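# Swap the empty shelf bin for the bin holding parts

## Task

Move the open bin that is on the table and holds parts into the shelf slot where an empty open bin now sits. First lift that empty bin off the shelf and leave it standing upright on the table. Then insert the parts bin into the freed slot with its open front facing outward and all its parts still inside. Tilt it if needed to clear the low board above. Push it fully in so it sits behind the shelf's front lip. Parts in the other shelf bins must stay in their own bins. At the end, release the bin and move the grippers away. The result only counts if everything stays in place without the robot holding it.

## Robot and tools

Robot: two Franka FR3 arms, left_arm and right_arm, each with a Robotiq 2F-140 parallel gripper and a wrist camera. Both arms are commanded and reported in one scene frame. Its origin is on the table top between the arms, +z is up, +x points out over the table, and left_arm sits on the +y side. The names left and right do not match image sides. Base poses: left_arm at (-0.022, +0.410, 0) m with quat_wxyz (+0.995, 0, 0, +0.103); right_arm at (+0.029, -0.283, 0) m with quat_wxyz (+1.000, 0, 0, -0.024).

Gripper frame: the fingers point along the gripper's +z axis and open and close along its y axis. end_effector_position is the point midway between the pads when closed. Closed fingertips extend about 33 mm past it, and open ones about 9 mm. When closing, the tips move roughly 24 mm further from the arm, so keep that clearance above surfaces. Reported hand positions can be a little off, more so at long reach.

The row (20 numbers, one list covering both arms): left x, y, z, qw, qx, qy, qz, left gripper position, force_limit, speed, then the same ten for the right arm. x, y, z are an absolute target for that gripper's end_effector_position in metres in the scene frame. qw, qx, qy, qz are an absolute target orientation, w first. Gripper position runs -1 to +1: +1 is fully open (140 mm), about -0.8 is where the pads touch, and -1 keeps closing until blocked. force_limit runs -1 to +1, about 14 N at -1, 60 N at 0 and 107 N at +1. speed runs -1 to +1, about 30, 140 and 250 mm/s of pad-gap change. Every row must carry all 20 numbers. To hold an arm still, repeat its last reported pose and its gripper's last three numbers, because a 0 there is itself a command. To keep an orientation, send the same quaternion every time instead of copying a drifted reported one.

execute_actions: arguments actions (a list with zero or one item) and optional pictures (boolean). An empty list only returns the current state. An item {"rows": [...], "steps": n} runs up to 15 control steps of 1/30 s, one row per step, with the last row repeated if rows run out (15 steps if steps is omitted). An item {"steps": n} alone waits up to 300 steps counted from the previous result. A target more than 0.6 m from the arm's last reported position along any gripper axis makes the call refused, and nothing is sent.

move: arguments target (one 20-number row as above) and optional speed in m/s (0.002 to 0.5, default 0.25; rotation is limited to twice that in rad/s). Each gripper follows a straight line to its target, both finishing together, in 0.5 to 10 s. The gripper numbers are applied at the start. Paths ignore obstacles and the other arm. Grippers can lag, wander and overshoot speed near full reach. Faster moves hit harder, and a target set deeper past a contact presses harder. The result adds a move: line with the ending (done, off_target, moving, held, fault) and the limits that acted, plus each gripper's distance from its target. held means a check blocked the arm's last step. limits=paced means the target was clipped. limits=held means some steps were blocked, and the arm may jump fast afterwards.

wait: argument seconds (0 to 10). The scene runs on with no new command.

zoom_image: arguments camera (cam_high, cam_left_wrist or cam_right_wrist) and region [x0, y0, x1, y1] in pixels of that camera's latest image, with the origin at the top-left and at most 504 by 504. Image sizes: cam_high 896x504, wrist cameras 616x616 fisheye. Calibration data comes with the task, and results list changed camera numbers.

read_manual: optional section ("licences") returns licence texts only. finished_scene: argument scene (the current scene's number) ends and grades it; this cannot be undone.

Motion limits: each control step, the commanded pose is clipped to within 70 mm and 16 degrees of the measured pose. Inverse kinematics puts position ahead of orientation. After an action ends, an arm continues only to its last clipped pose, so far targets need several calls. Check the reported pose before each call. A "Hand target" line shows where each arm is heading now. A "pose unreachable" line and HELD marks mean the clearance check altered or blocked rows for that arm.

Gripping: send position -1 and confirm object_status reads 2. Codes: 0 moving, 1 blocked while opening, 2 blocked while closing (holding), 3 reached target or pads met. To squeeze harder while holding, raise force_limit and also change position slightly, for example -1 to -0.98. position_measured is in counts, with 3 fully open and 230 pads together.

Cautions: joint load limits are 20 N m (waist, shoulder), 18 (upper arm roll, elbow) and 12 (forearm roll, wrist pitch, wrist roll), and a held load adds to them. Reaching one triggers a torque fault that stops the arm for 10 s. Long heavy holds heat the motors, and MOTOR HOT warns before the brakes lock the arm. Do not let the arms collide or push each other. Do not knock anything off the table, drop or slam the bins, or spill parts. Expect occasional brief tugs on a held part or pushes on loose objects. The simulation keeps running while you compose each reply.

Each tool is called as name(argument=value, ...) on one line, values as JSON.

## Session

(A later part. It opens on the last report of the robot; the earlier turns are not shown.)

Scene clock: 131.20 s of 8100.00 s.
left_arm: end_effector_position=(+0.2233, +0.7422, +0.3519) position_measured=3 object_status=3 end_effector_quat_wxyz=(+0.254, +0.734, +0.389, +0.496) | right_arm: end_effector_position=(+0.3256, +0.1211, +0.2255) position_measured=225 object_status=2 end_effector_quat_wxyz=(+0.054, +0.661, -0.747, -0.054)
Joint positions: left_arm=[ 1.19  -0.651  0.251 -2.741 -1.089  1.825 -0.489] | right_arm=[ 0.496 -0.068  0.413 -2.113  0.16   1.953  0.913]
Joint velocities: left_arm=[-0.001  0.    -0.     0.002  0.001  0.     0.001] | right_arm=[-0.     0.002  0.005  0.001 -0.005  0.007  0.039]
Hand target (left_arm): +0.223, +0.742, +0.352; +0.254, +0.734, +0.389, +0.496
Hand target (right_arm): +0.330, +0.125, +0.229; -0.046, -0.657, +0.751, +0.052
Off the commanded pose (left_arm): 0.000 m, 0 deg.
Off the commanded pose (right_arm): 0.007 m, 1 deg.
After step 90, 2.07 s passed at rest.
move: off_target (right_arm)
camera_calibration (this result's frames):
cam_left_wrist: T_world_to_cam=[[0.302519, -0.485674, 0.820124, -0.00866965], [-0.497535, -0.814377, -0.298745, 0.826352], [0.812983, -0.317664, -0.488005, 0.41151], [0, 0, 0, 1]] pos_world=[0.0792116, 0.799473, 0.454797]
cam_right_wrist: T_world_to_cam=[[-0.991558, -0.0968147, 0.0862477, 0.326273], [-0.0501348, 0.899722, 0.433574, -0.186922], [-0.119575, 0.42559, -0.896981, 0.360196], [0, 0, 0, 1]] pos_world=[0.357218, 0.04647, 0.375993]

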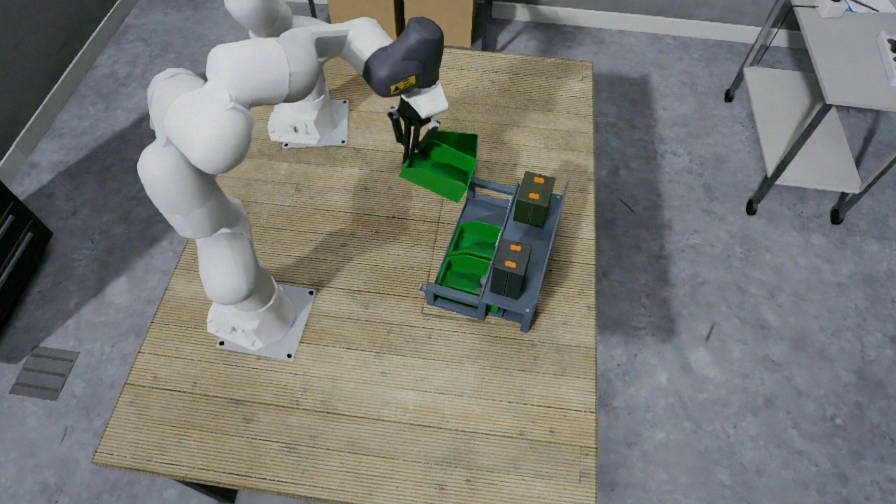

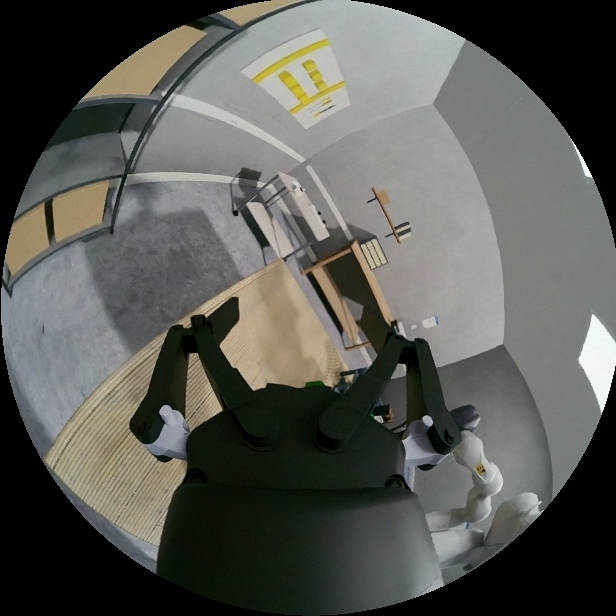

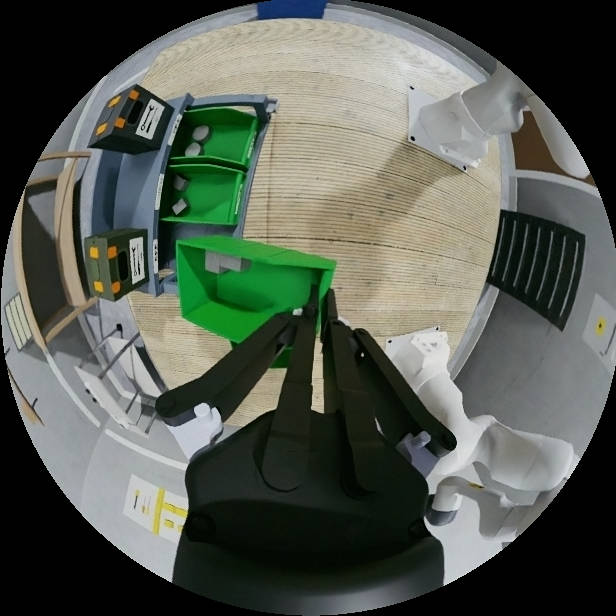

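move(target=[0.2233,0.7422,0.3519,0.254,0.734,0.389,0.496,1,0,0,0.375,0.118,0.21,0.046,0.657,-0.750,-0.053,-1,1,-0.5], speed=0.025)

zoom_image(camera="cam_high", region=[380,100,620,320])

Scene clock: 137.83 s of 8100.00 s.
left_arm: end_effector_position=(+0.2233, +0.7422, +0.3519) position_measured=3 object_status=3 end_effector_quat_wxyz=(+0.254, +0.734, +0.389, +0.496) | right_arm: end_effector_position=(+0.3686, +0.1178, +0.2069) position_measured=225 object_status=2 end_effector_quat_wxyz=(-0.054, -0.655, +0.751, +0.056)
Joint positions: left_arm=[ 1.19  -0.651  0.251 -2.741 -1.089  1.825 -0.489] | right_arm=[ 0.478  0.034  0.377 -2.05   0.119  1.98   0.891]
Joint velocities: left_arm=[ 0.001  0.001  0.     0.     0.002 -0.     0.   ] | right_arm=[ 0.    -0.001 -0.001  0.002 -0.     0.003 -0.006]
Hand target (left_arm): +0.223, +0.742, +0.352; +0.254, +0.734, +0.389, +0.496
Hand target (right_arm): +0.375, +0.120, +0.211; -0.046, -0.657, +0.750, +0.054
Off the commanded pose (left_arm): 0.000 m, 0 deg.
Off the commanded pose (right_arm): 0.007 m, 1 deg.
After step 90, 1.27 s passed at rest.
move: off_target (right_arm)
camera_calibration (this result's frames):
cam_left_wrist: T_world_to_cam=[[0.302519, -0.485674, 0.820124, -0.00866966], [-0.497535, -0.814377, -0.298745, 0.826351], [0.812983, -0.317665, -0.488005, 0.41151], [0, 0, 0, 1]] pos_world=[0.0792116, 0.799473, 0.454797]
cam_right_wrist: T_world_to_cam=[[-0.992599, -0.082421, 0.0891874, 0.368296], [-0.0355994, 0.899637, 0.435186, -0.179413], [-0.116105, 0.42879, -0.895912, 0.348172], [0, 0, 0, 1]] pos_world=[0.399608, 0.0424691, 0.357162]

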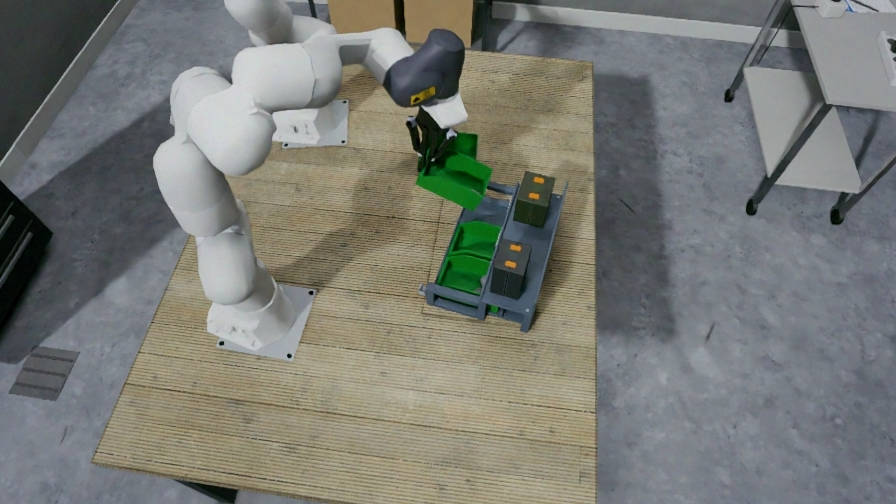

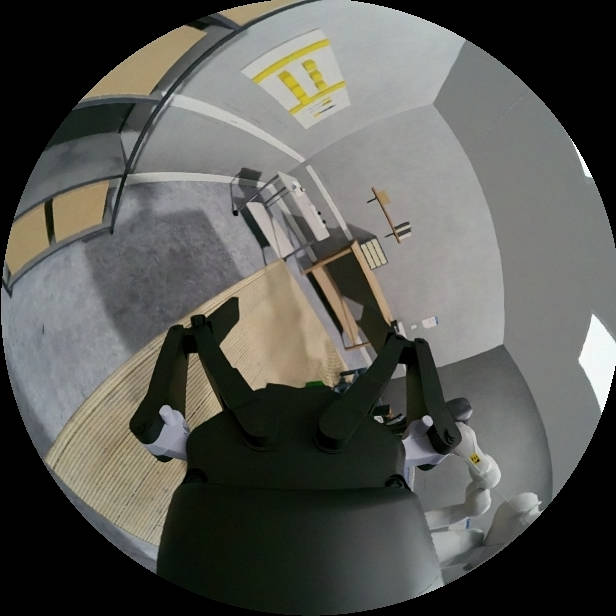

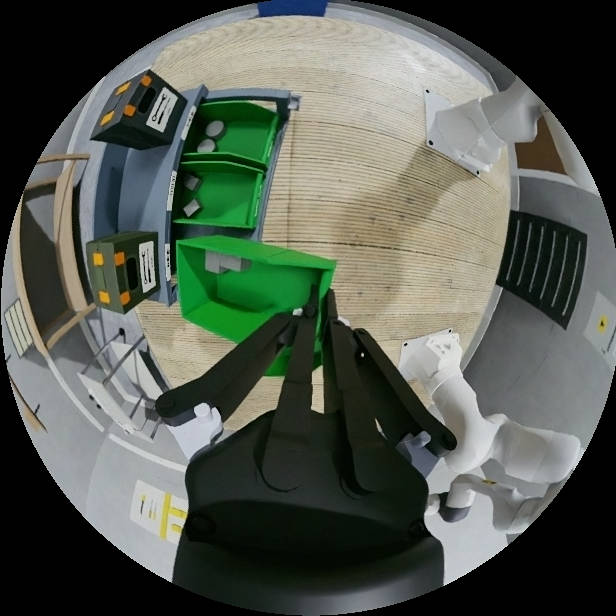

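Region (380, 100, 620, 320) of cam_high's 896x504 image, scaled by 2.100, with more detail than that image has; it fills the top 462 rows of this view, and the rest is white.

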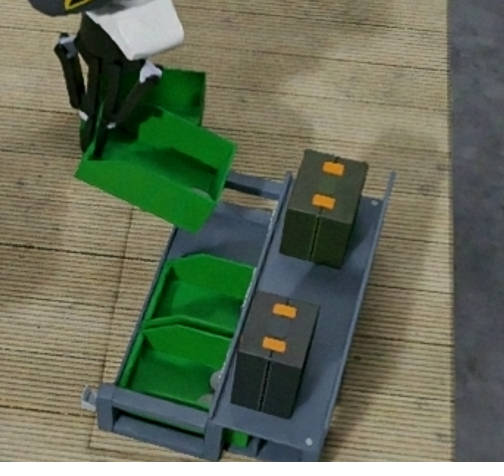

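move(target=[0.2233,0.7422,0.3519,0.254,0.734,0.389,0.496,1,0,0,0.378,0.116,0.15,0.046,0.657,-0.750,-0.053,-1,1,-0.5], speed=0.025)

zoom_image(camera="cam_high", region=[380,100,620,320])

Scene clock: 141.23 s of 8100.00 s.
left_arm: end_effector_position=(+0.2233, +0.7422, +0.3519) position_measured=3 object_status=3 end_effector_quat_wxyz=(+0.254, +0.734, +0.389, +0.496) | right_arm: end_effector_position=(+0.3726, +0.1140, +0.1477) position_measured=225 object_status=2 end_effector_quat_wxyz=(-0.054, -0.655, +0.751, +0.055)
Joint positions: left_arm=[ 1.19  -0.651  0.251 -2.741 -1.089  1.825 -0.489] | right_arm=[ 0.478  0.104  0.375 -2.127  0.096  2.123  0.886]
Joint velocities: left_arm=[-0.     0.     0.     0.     0.001  0.001 -0.002] | right_arm=[ 0.    -0.001 -0.    -0.    -0.002  0.017  0.   ]
Hand target (left_arm): +0.223, +0.742, +0.352; +0.254, +0.734, +0.389, +0.496
Hand target (right_arm): +0.378, +0.116, +0.150; -0.046, -0.657, +0.750, +0.053
Off the commanded pose (left_arm): 0.000 m, 0 deg.
Off the commanded pose (right_arm): 0.006 m, 1 deg.
move: off_target (right_arm)
camera_calibration (this result's frames):
cam_left_wrist: T_world_to_cam=[[0.302519, -0.485674, 0.820124, -0.00866963], [-0.497535, -0.814377, -0.298745, 0.826351], [0.812983, -0.317665, -0.488005, 0.41151], [0, 0, 0, 1]] pos_world=[0.0792116, 0.799473, 0.454797]
cam_right_wrist: T_world_to_cam=[[-0.992706, -0.0825668, 0.0878549, 0.377502], [-0.0364295, 0.900056, 0.434249, -0.149683], [-0.114929, 0.427881, -0.896498, 0.297015], [0, 0, 0, 1]] pos_world=[0.403431, 0.0388055, 0.298107]

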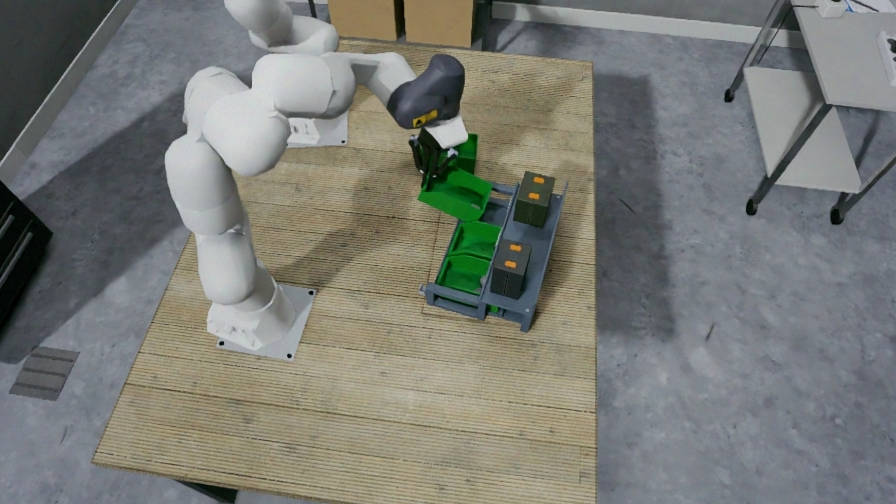

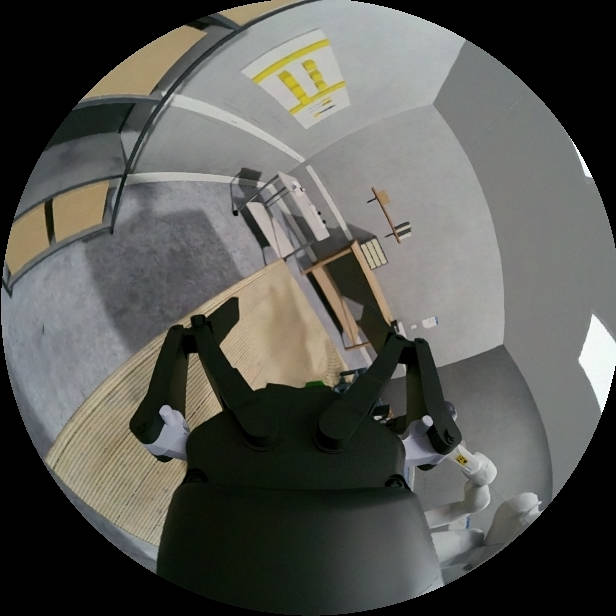

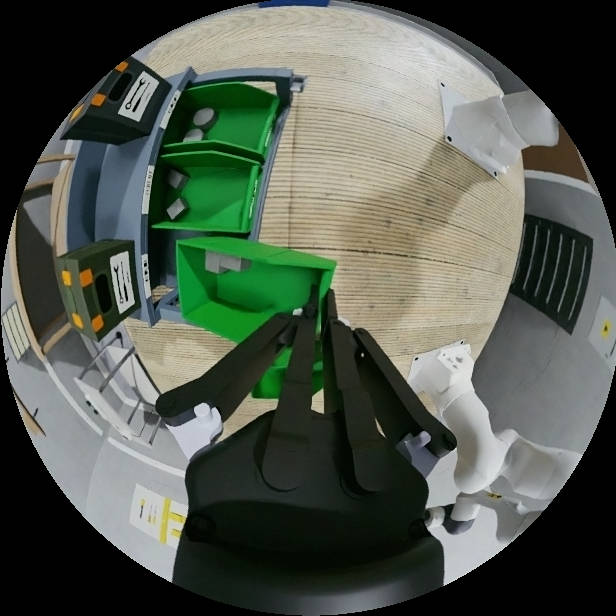

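Region (380, 100, 620, 320) of cam_high's 896x504 image, scaled by 2.100, with more detail than that image has; it fills the top 462 rows of this view, and the rest is white.

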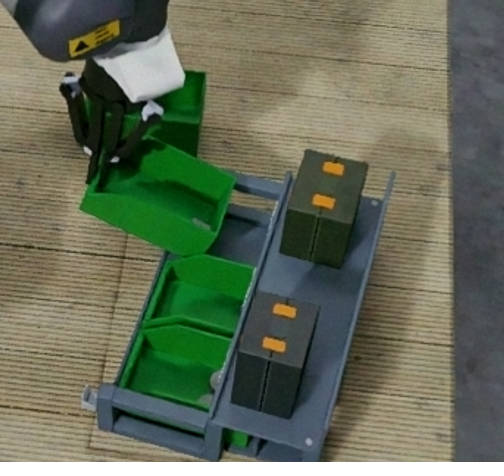

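move(target=[0.2233,0.7422,0.3519,0.254,0.734,0.389,0.496,1,0,0,0.381,0.112,0.115,0.046,0.657,-0.750,-0.053,-1,1,-0.5], speed=0.02)

zoom_image(camera="cam_high", region=[380,100,620,320])

Scene clock: 144.33 s of 8100.00 s.
left_arm: end_effector_position=(+0.2233, +0.7422, +0.3519) position_measured=3 object_status=3 end_effector_quat_wxyz=(+0.254, +0.734, +0.389, +0.496) | right_arm: end_effector_position=(+0.3761, +0.1105, +0.1133) position_measured=225 object_status=2 end_effector_quat_wxyz=(-0.053, -0.655, +0.751, +0.055)
Joint positions: left_arm=[ 1.19  -0.651  0.251 -2.741 -1.089  1.825 -0.489] | right_arm=[ 0.478  0.154  0.369 -2.163  0.078  2.208  0.884]
Joint velocities: left_arm=[ 0.001  0.    -0.002 -0.001  0.    -0.     0.001] | right_arm=[-0.001  0.001 -0.002 -0.    -0.003  0.014 -0.001]
Hand target (left_arm): +0.223, +0.742, +0.352; +0.254, +0.734, +0.389, +0.496
Hand target (right_arm): +0.381, +0.112, +0.115; -0.046, -0.657, +0.750, +0.053
Off the commanded pose (left_arm): 0.000 m, 0 deg.
Off the commanded pose (right_arm): 0.005 m, 1 deg.
move: off_target (right_arm)
camera_calibration (this result's frames):
cam_left_wrist: T_world_to_cam=[[0.302519, -0.485674, 0.820124, -0.00866961], [-0.497535, -0.814377, -0.298745, 0.826352], [0.812983, -0.317665, -0.488005, 0.41151], [0, 0, 0, 1]] pos_world=[0.0792116, 0.799473, 0.454797]
cam_right_wrist: T_world_to_cam=[[-0.992902, -0.0822896, 0.0858735, 0.383983], [-0.0369279, 0.899623, 0.435103, -0.131288], [-0.113058, 0.428844, -0.896276, 0.267201], [0, 0, 0, 1]] pos_world=[0.406619, 0.0351201, 0.263636]

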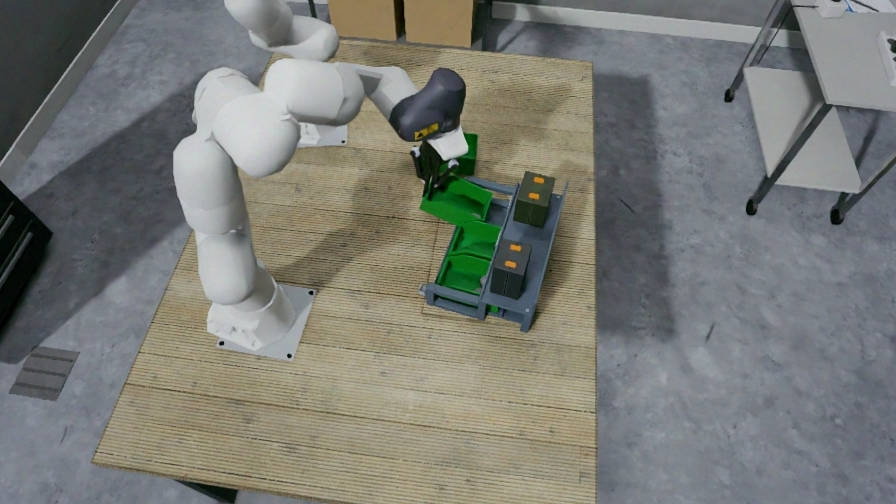

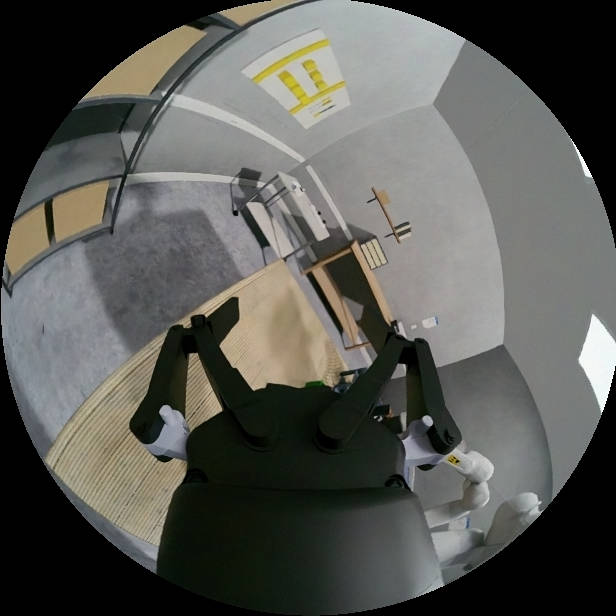

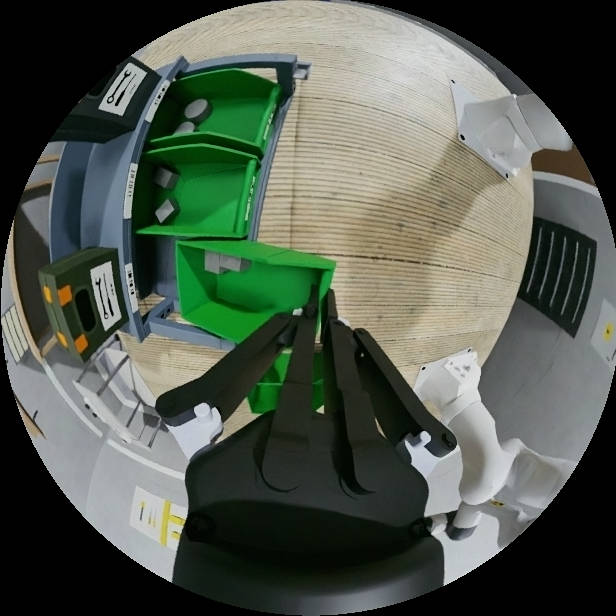

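Region (380, 100, 620, 320) of cam_high's 896x504 image, scaled by 2.100, with more detail than that image has; it fills the top 462 rows of this view, and the rest is white.

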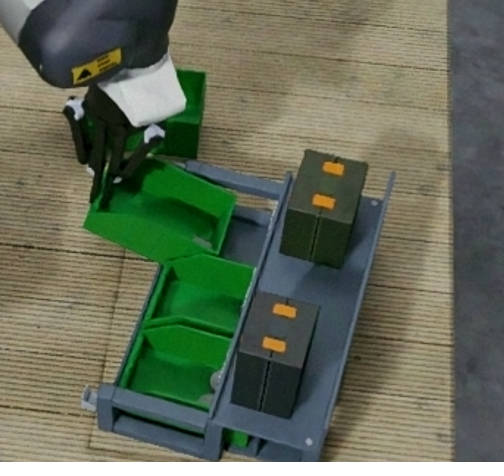

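move(target=[0.2233,0.7422,0.3519,0.254,0.734,0.389,0.496,1,0,0,0.42,0.106,0.095,0.046,0.657,-0.750,-0.053,-1,1,-0.5], speed=0.02)

zoom_image(camera="cam_high", region=[380,100,620,320])

Scene clock: 149.17 s of 8100.00 s.
left_arm: end_effector_position=(+0.2233, +0.7422, +0.3519) position_measured=3 object_status=3 end_effector_quat_wxyz=(+0.254, +0.734, +0.389, +0.496) | right_arm: end_effector_position=(+0.4174, +0.1100, +0.0978) position_measured=225 object_status=2 end_effector_quat_wxyz=(+0.046, +0.656, -0.751, -0.055)
Joint positions: left_arm=[ 1.19  -0.651  0.251 -2.741 -1.089  1.825 -0.489] | right_arm=[ 0.473  0.248  0.327 -2.081  0.043  2.227  0.852]
Joint velocities: left_arm=[-0.001  0.    -0.     0.001  0.001  0.001  0.001] | right_arm=[-0.001  0.001 -0.003  0.003 -0.001  0.001 -0.008]
Hand target (left_arm): +0.223, +0.742, +0.352; +0.254, +0.734, +0.389, +0.496
Hand target (right_arm): +0.420, +0.108, +0.096; -0.046, -0.657, +0.750, +0.054
Off the commanded pose (left_arm): 0.000 m, 0 deg.
Off the commanded pose (right_arm): 0.006 m, 0 deg.
move: off_target (right_arm)
camera_calibration (this result's frames):
cam_left_wrist: T_world_to_cam=[[0.302519, -0.485674, 0.820124, -0.00866963], [-0.497536, -0.814377, -0.298745, 0.826351], [0.812983, -0.317665, -0.488005, 0.41151], [0, 0, 0, 1]] pos_world=[0.0792116, 0.799473, 0.454797]
cam_right_wrist: T_world_to_cam=[[-0.9937, -0.0840404, 0.0741398, 0.427932], [-0.0425924, 0.89512, 0.443786, -0.120624], [-0.10366, 0.437833, -0.893061, 0.25303], [0, 0, 0, 1]] pos_world=[0.446328, 0.0331519, 0.247775]

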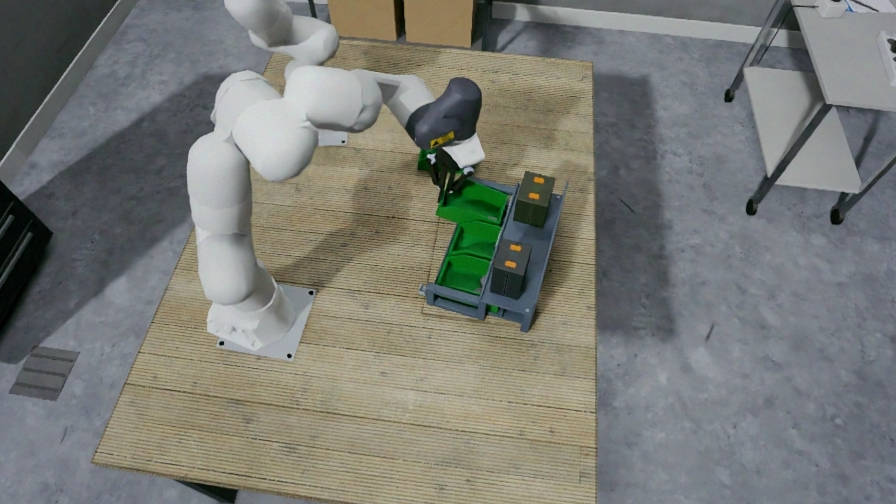

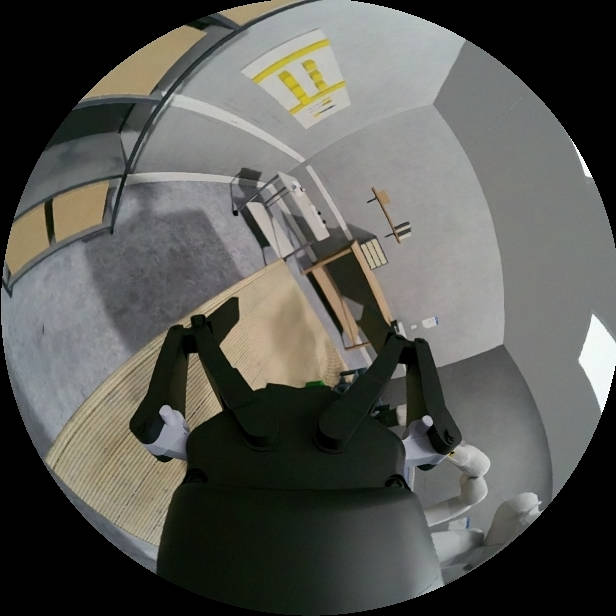

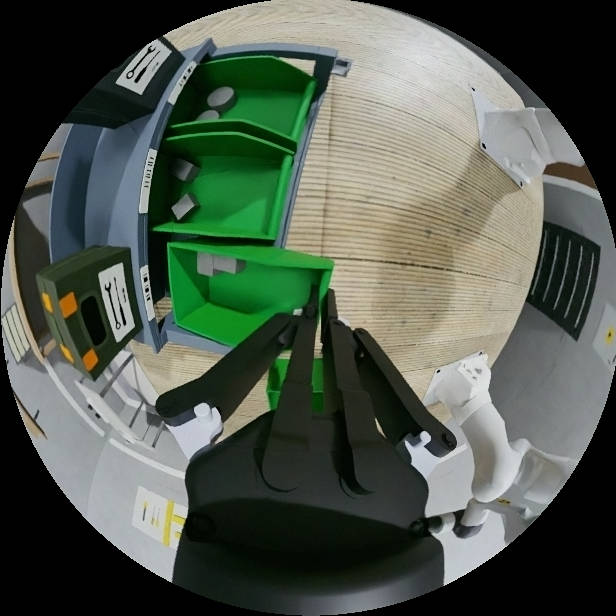

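Region (380, 100, 620, 320) of cam_high's 896x504 image, scaled by 2.100, with more detail than that image has; it fills the top 462 rows of this view, and the rest is white.

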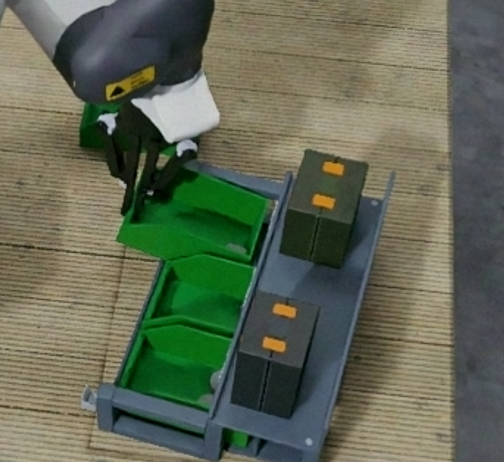

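move(target=[0.2233,0.7422,0.3519,0.254,0.734,0.389,0.496,1,0,0,0.46,0.103,0.088,0.046,0.657,-0.750,-0.053,-1,1,-0.5], speed=0.02)

zoom_image(camera="cam_high", region=[380,100,620,320])

Scene clock: 153.30 s of 8100.00 s.
left_arm: end_effector_position=(+0.2233, +0.7422, +0.3519) position_measured=3 object_status=3 end_effector_quat_wxyz=(+0.254, +0.734, +0.389, +0.496) | right_arm: end_effector_position=(+0.4603, +0.1097, +0.0924) position_measured=225 object_status=2 end_effector_quat_wxyz=(+0.040, +0.656, -0.751, -0.055)
Joint positions: left_arm=[ 1.19  -0.651  0.251 -2.741 -1.089  1.825 -0.489] | right_arm=[ 0.464  0.333  0.292 -1.971  0.017  2.208  0.821]
Joint velocities: left_arm=[-0.     0.    -0.     0.001 -0.     0.    -0.   ] | right_arm=[ 0.001  0.002 -0.001  0.002 -0.001 -0.005 -0.008]
Hand target (left_arm): +0.223, +0.742, +0.352; +0.254, +0.734, +0.389, +0.496
Hand target (right_arm): +0.460, +0.105, +0.089; -0.046, -0.657, +0.750, +0.054
Off the commanded pose (left_arm): 0.000 m, 0 deg.
Off the commanded pose (right_arm): 0.008 m, 1 deg.
move: off_target (right_arm)
camera_calibration (this result's frames):
cam_left_wrist: T_world_to_cam=[[0.302519, -0.485674, 0.820124, -0.00866973], [-0.497536, -0.814377, -0.298745, 0.826351], [0.812983, -0.317665, -0.488005, 0.41151], [0, 0, 0, 1]] pos_world=[0.0792116, 0.799473, 0.454797]
cam_right_wrist: T_world_to_cam=[[-0.994343, -0.0841071, 0.0648647, 0.472062], [-0.0461217, 0.892025, 0.449627, -0.114631], [-0.0956777, 0.444091, -0.890858, 0.248255], [0, 0, 0, 1]] pos_world=[0.487858, 0.0317094, 0.242081]

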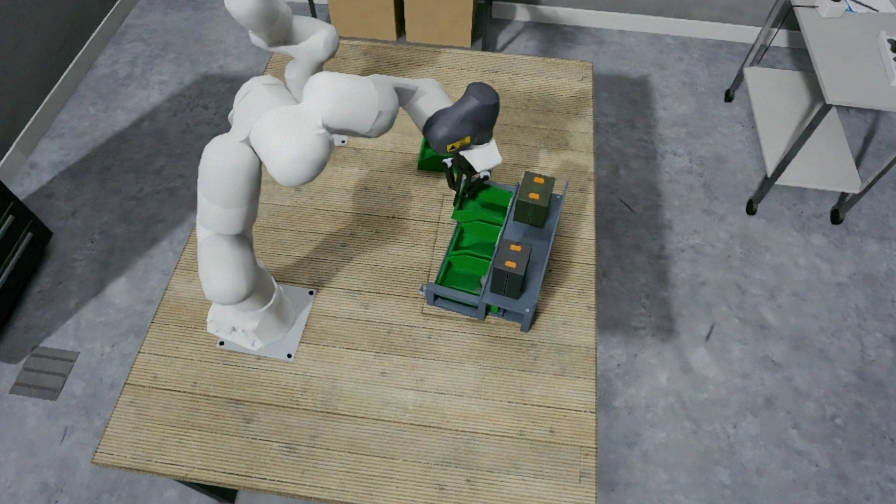

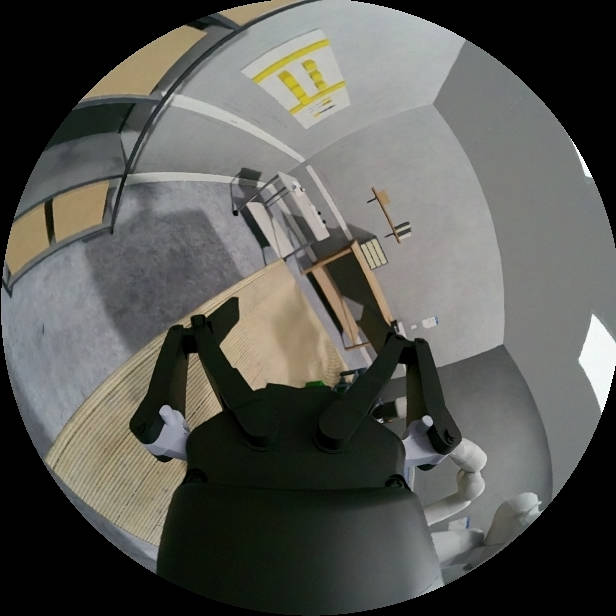

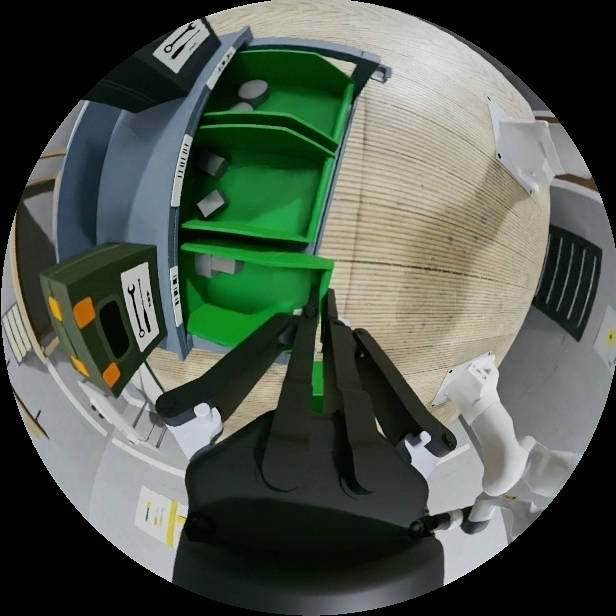

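Region (380, 100, 620, 320) of cam_high's 896x504 image, scaled by 2.100, with more detail than that image has; it fills the top 462 rows of this view, and the rest is white.

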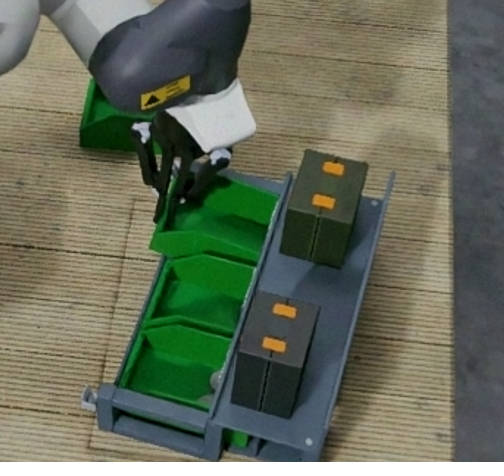

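move(target=[0.2233,0.7422,0.3519,0.254,0.734,0.389,0.496,1,0,0,0.486,0.102,0.08,0.025,0.658,-0.751,-0.028,-1,1,-0.5], speed=0.015)

zoom_image(camera="cam_high", region=[380,100,620,320])

Scene clock: 156.23 s of 8100.00 s.
left_arm: end_effector_position=(+0.2233, +0.7422, +0.3519) position_measured=3 object_status=3 end_effector_quat_wxyz=(+0.254, +0.734, +0.389, +0.496) | right_arm: end_effector_position=(+0.4859, +0.1043, +0.0833) position_measured=225 object_status=2 end_effector_quat_wxyz=(+0.023, +0.660, -0.750, -0.029)
Joint positions: left_arm=[ 1.19  -0.651  0.251 -2.741 -1.089  1.825 -0.489] | right_arm=[ 0.482  0.362  0.261 -1.955 -0.045  2.256  0.838]
Joint velocities: left_arm=[-0. -0.  0.  0. -0.  0.  0.] | right_arm=[ 0.003  0.001 -0.004  0.    -0.005  0.008  0.006]
Hand target (left_arm): +0.223, +0.742, +0.352; +0.254, +0.734, +0.389, +0.496
Hand target (right_arm): +0.486, +0.103, +0.080; -0.025, -0.658, +0.752, +0.028
Off the commanded pose (left_arm): 0.000 m, 0 deg.
Off the commanded pose (right_arm): 0.004 m, 0 deg.
move: off_target (right_arm)
camera_calibration (this result's frames):
cam_left_wrist: T_world_to_cam=[[0.302519, -0.485674, 0.820124, -0.00866967], [-0.497535, -0.814377, -0.298745, 0.826352], [0.812983, -0.317665, -0.488004, 0.41151], [0, 0, 0, 1]] pos_world=[0.0792116, 0.799473, 0.454797]
cam_right_wrist: T_world_to_cam=[[-0.995892, -0.0902272, 0.00758007, 0.50389], [-0.078126, 0.898598, 0.431762, -0.0881853], [-0.0457681, 0.429397, -0.901956, 0.22311], [0, 0, 0, 1]] pos_world=[0.505142, 0.0289049, 0.235491]

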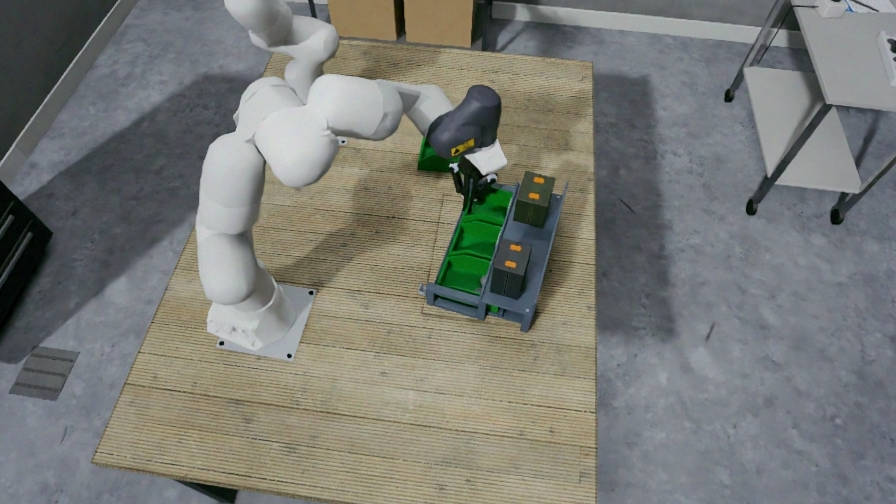

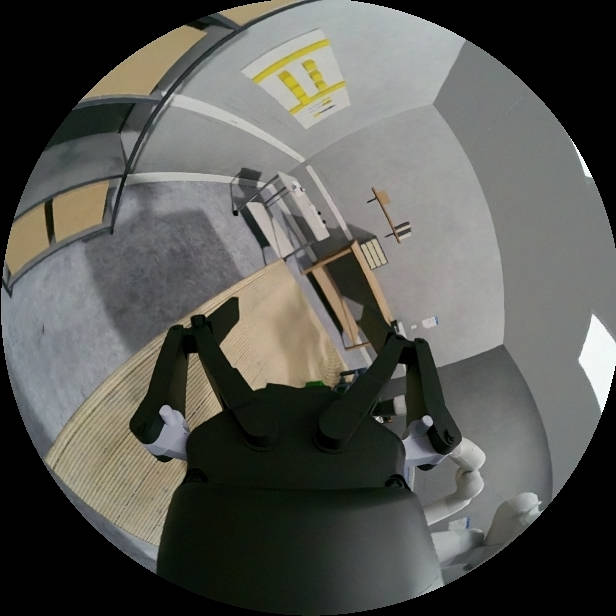

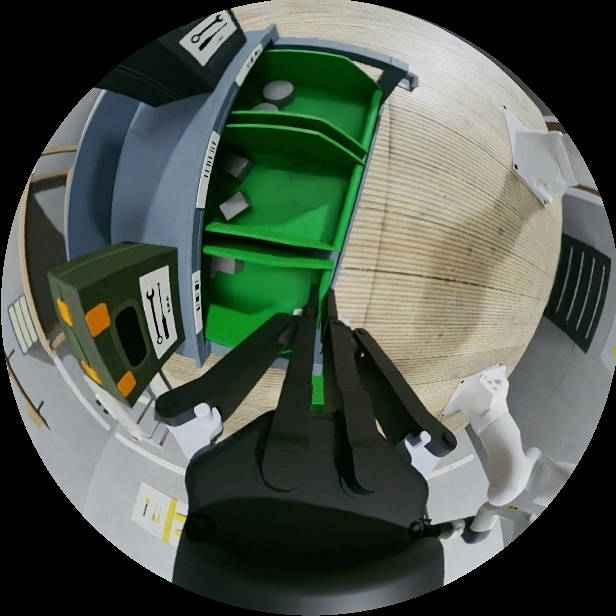

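Region (380, 100, 620, 320) of cam_high's 896x504 image, scaled by 2.100, with more detail than that image has; it fills the top 462 rows of this view, and the rest is white.

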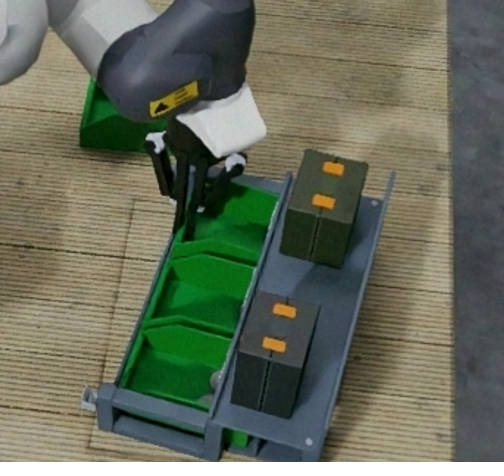

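Front is about in line with the neighbours; lowering to level.

move(target=[0.2233,0.7422,0.3519,0.254,0.734,0.389,0.496,1,0,0,0.491,0.101,0.054,0,0.659,-0.752,0,-1,1,-0.5], speed=0.015)

zoom_image(camera="cam_high", region=[380,100,620,320])

Scene clock: 159.50 s of 8100.00 s.
left_arm: end_effector_position=(+0.2233, +0.7422, +0.3519) position_measured=3 object_status=3 end_effector_quat_wxyz=(+0.254, +0.734, +0.389, +0.496) | right_arm: end_effector_position=(+0.4886, +0.1062, +0.0620) position_measured=225 object_status=2 end_effector_quat_wxyz=(-0.001, +0.660, -0.751, -0.002)
Joint positions: left_arm=[ 1.19  -0.651  0.251 -2.741 -1.089  1.825 -0.489] | right_arm=[ 0.532  0.366  0.225 -2.018 -0.11   2.374  0.903]
Joint velocities: left_arm=[ 0.    -0.    -0.     0.001  0.001  0.     0.   ] | right_arm=[ 0.004 -0.002 -0.001 -0.001 -0.003  0.01   0.021]
Hand target (left_arm): +0.223, +0.742, +0.352; +0.254, +0.734, +0.389, +0.496
Hand target (right_arm): +0.491, +0.101, +0.054; -0.000, -0.659, +0.753, -0.000
Off the commanded pose (left_arm): 0.000 m, 0 deg.
Off the commanded pose (right_arm): 0.010 m, 0 deg.
move: off_target (right_arm)
camera_calibration (this result's frames):
cam_left_wrist: T_world_to_cam=[[0.302519, -0.485674, 0.820124, -0.00866978], [-0.497535, -0.814377, -0.298745, 0.826351], [0.812983, -0.317665, -0.488004, 0.41151], [0, 0, 0, 1]] pos_world=[0.0792116, 0.799473, 0.454797]
cam_right_wrist: T_world_to_cam=[[-0.993951, -0.0893222, -0.063903, 0.510323], [-0.107902, 0.902683, 0.416558, -0.0654881], [0.0204763, 0.420933, -0.90686, 0.172063], [0, 0, 0, 1]] pos_world=[0.496646, 0.032271, 0.215928]

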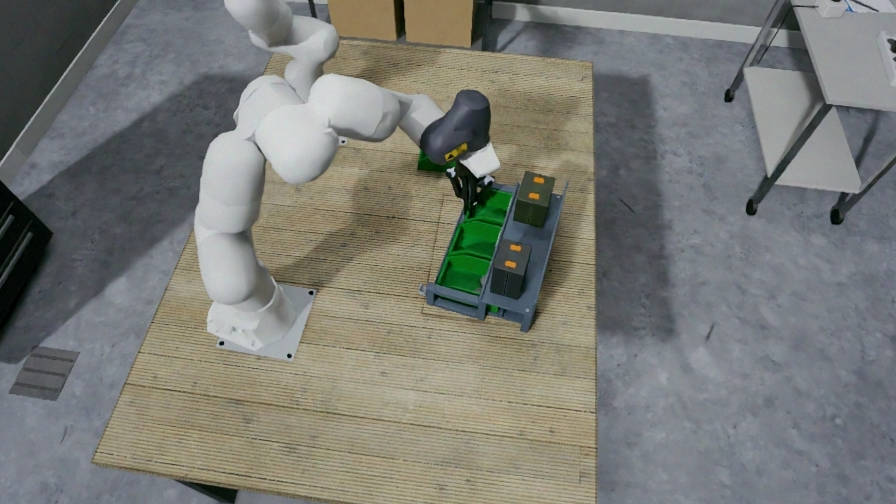

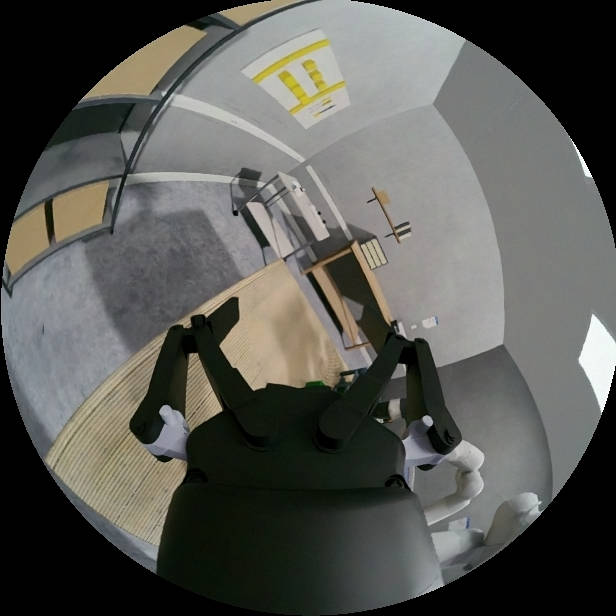

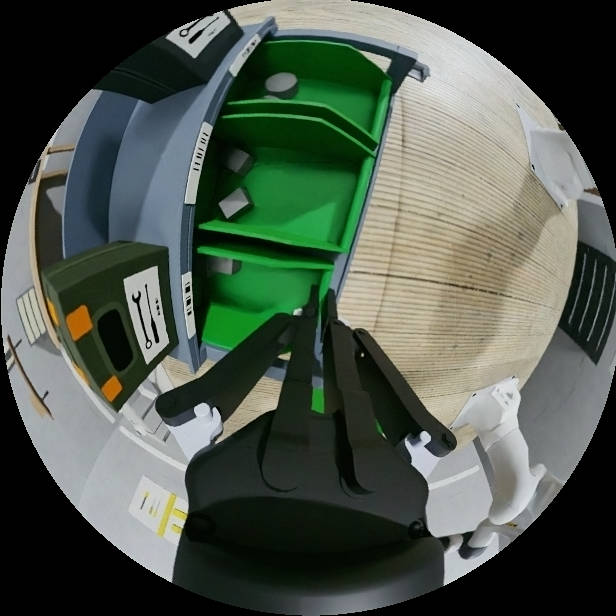

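Region (380, 100, 620, 320) of cam_high's 896x504 image, scaled by 2.100, with more detail than that image has; it fills the top 462 rows of this view, and the rest is white.

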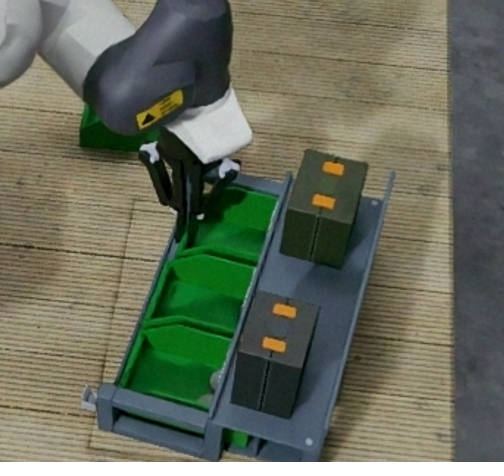

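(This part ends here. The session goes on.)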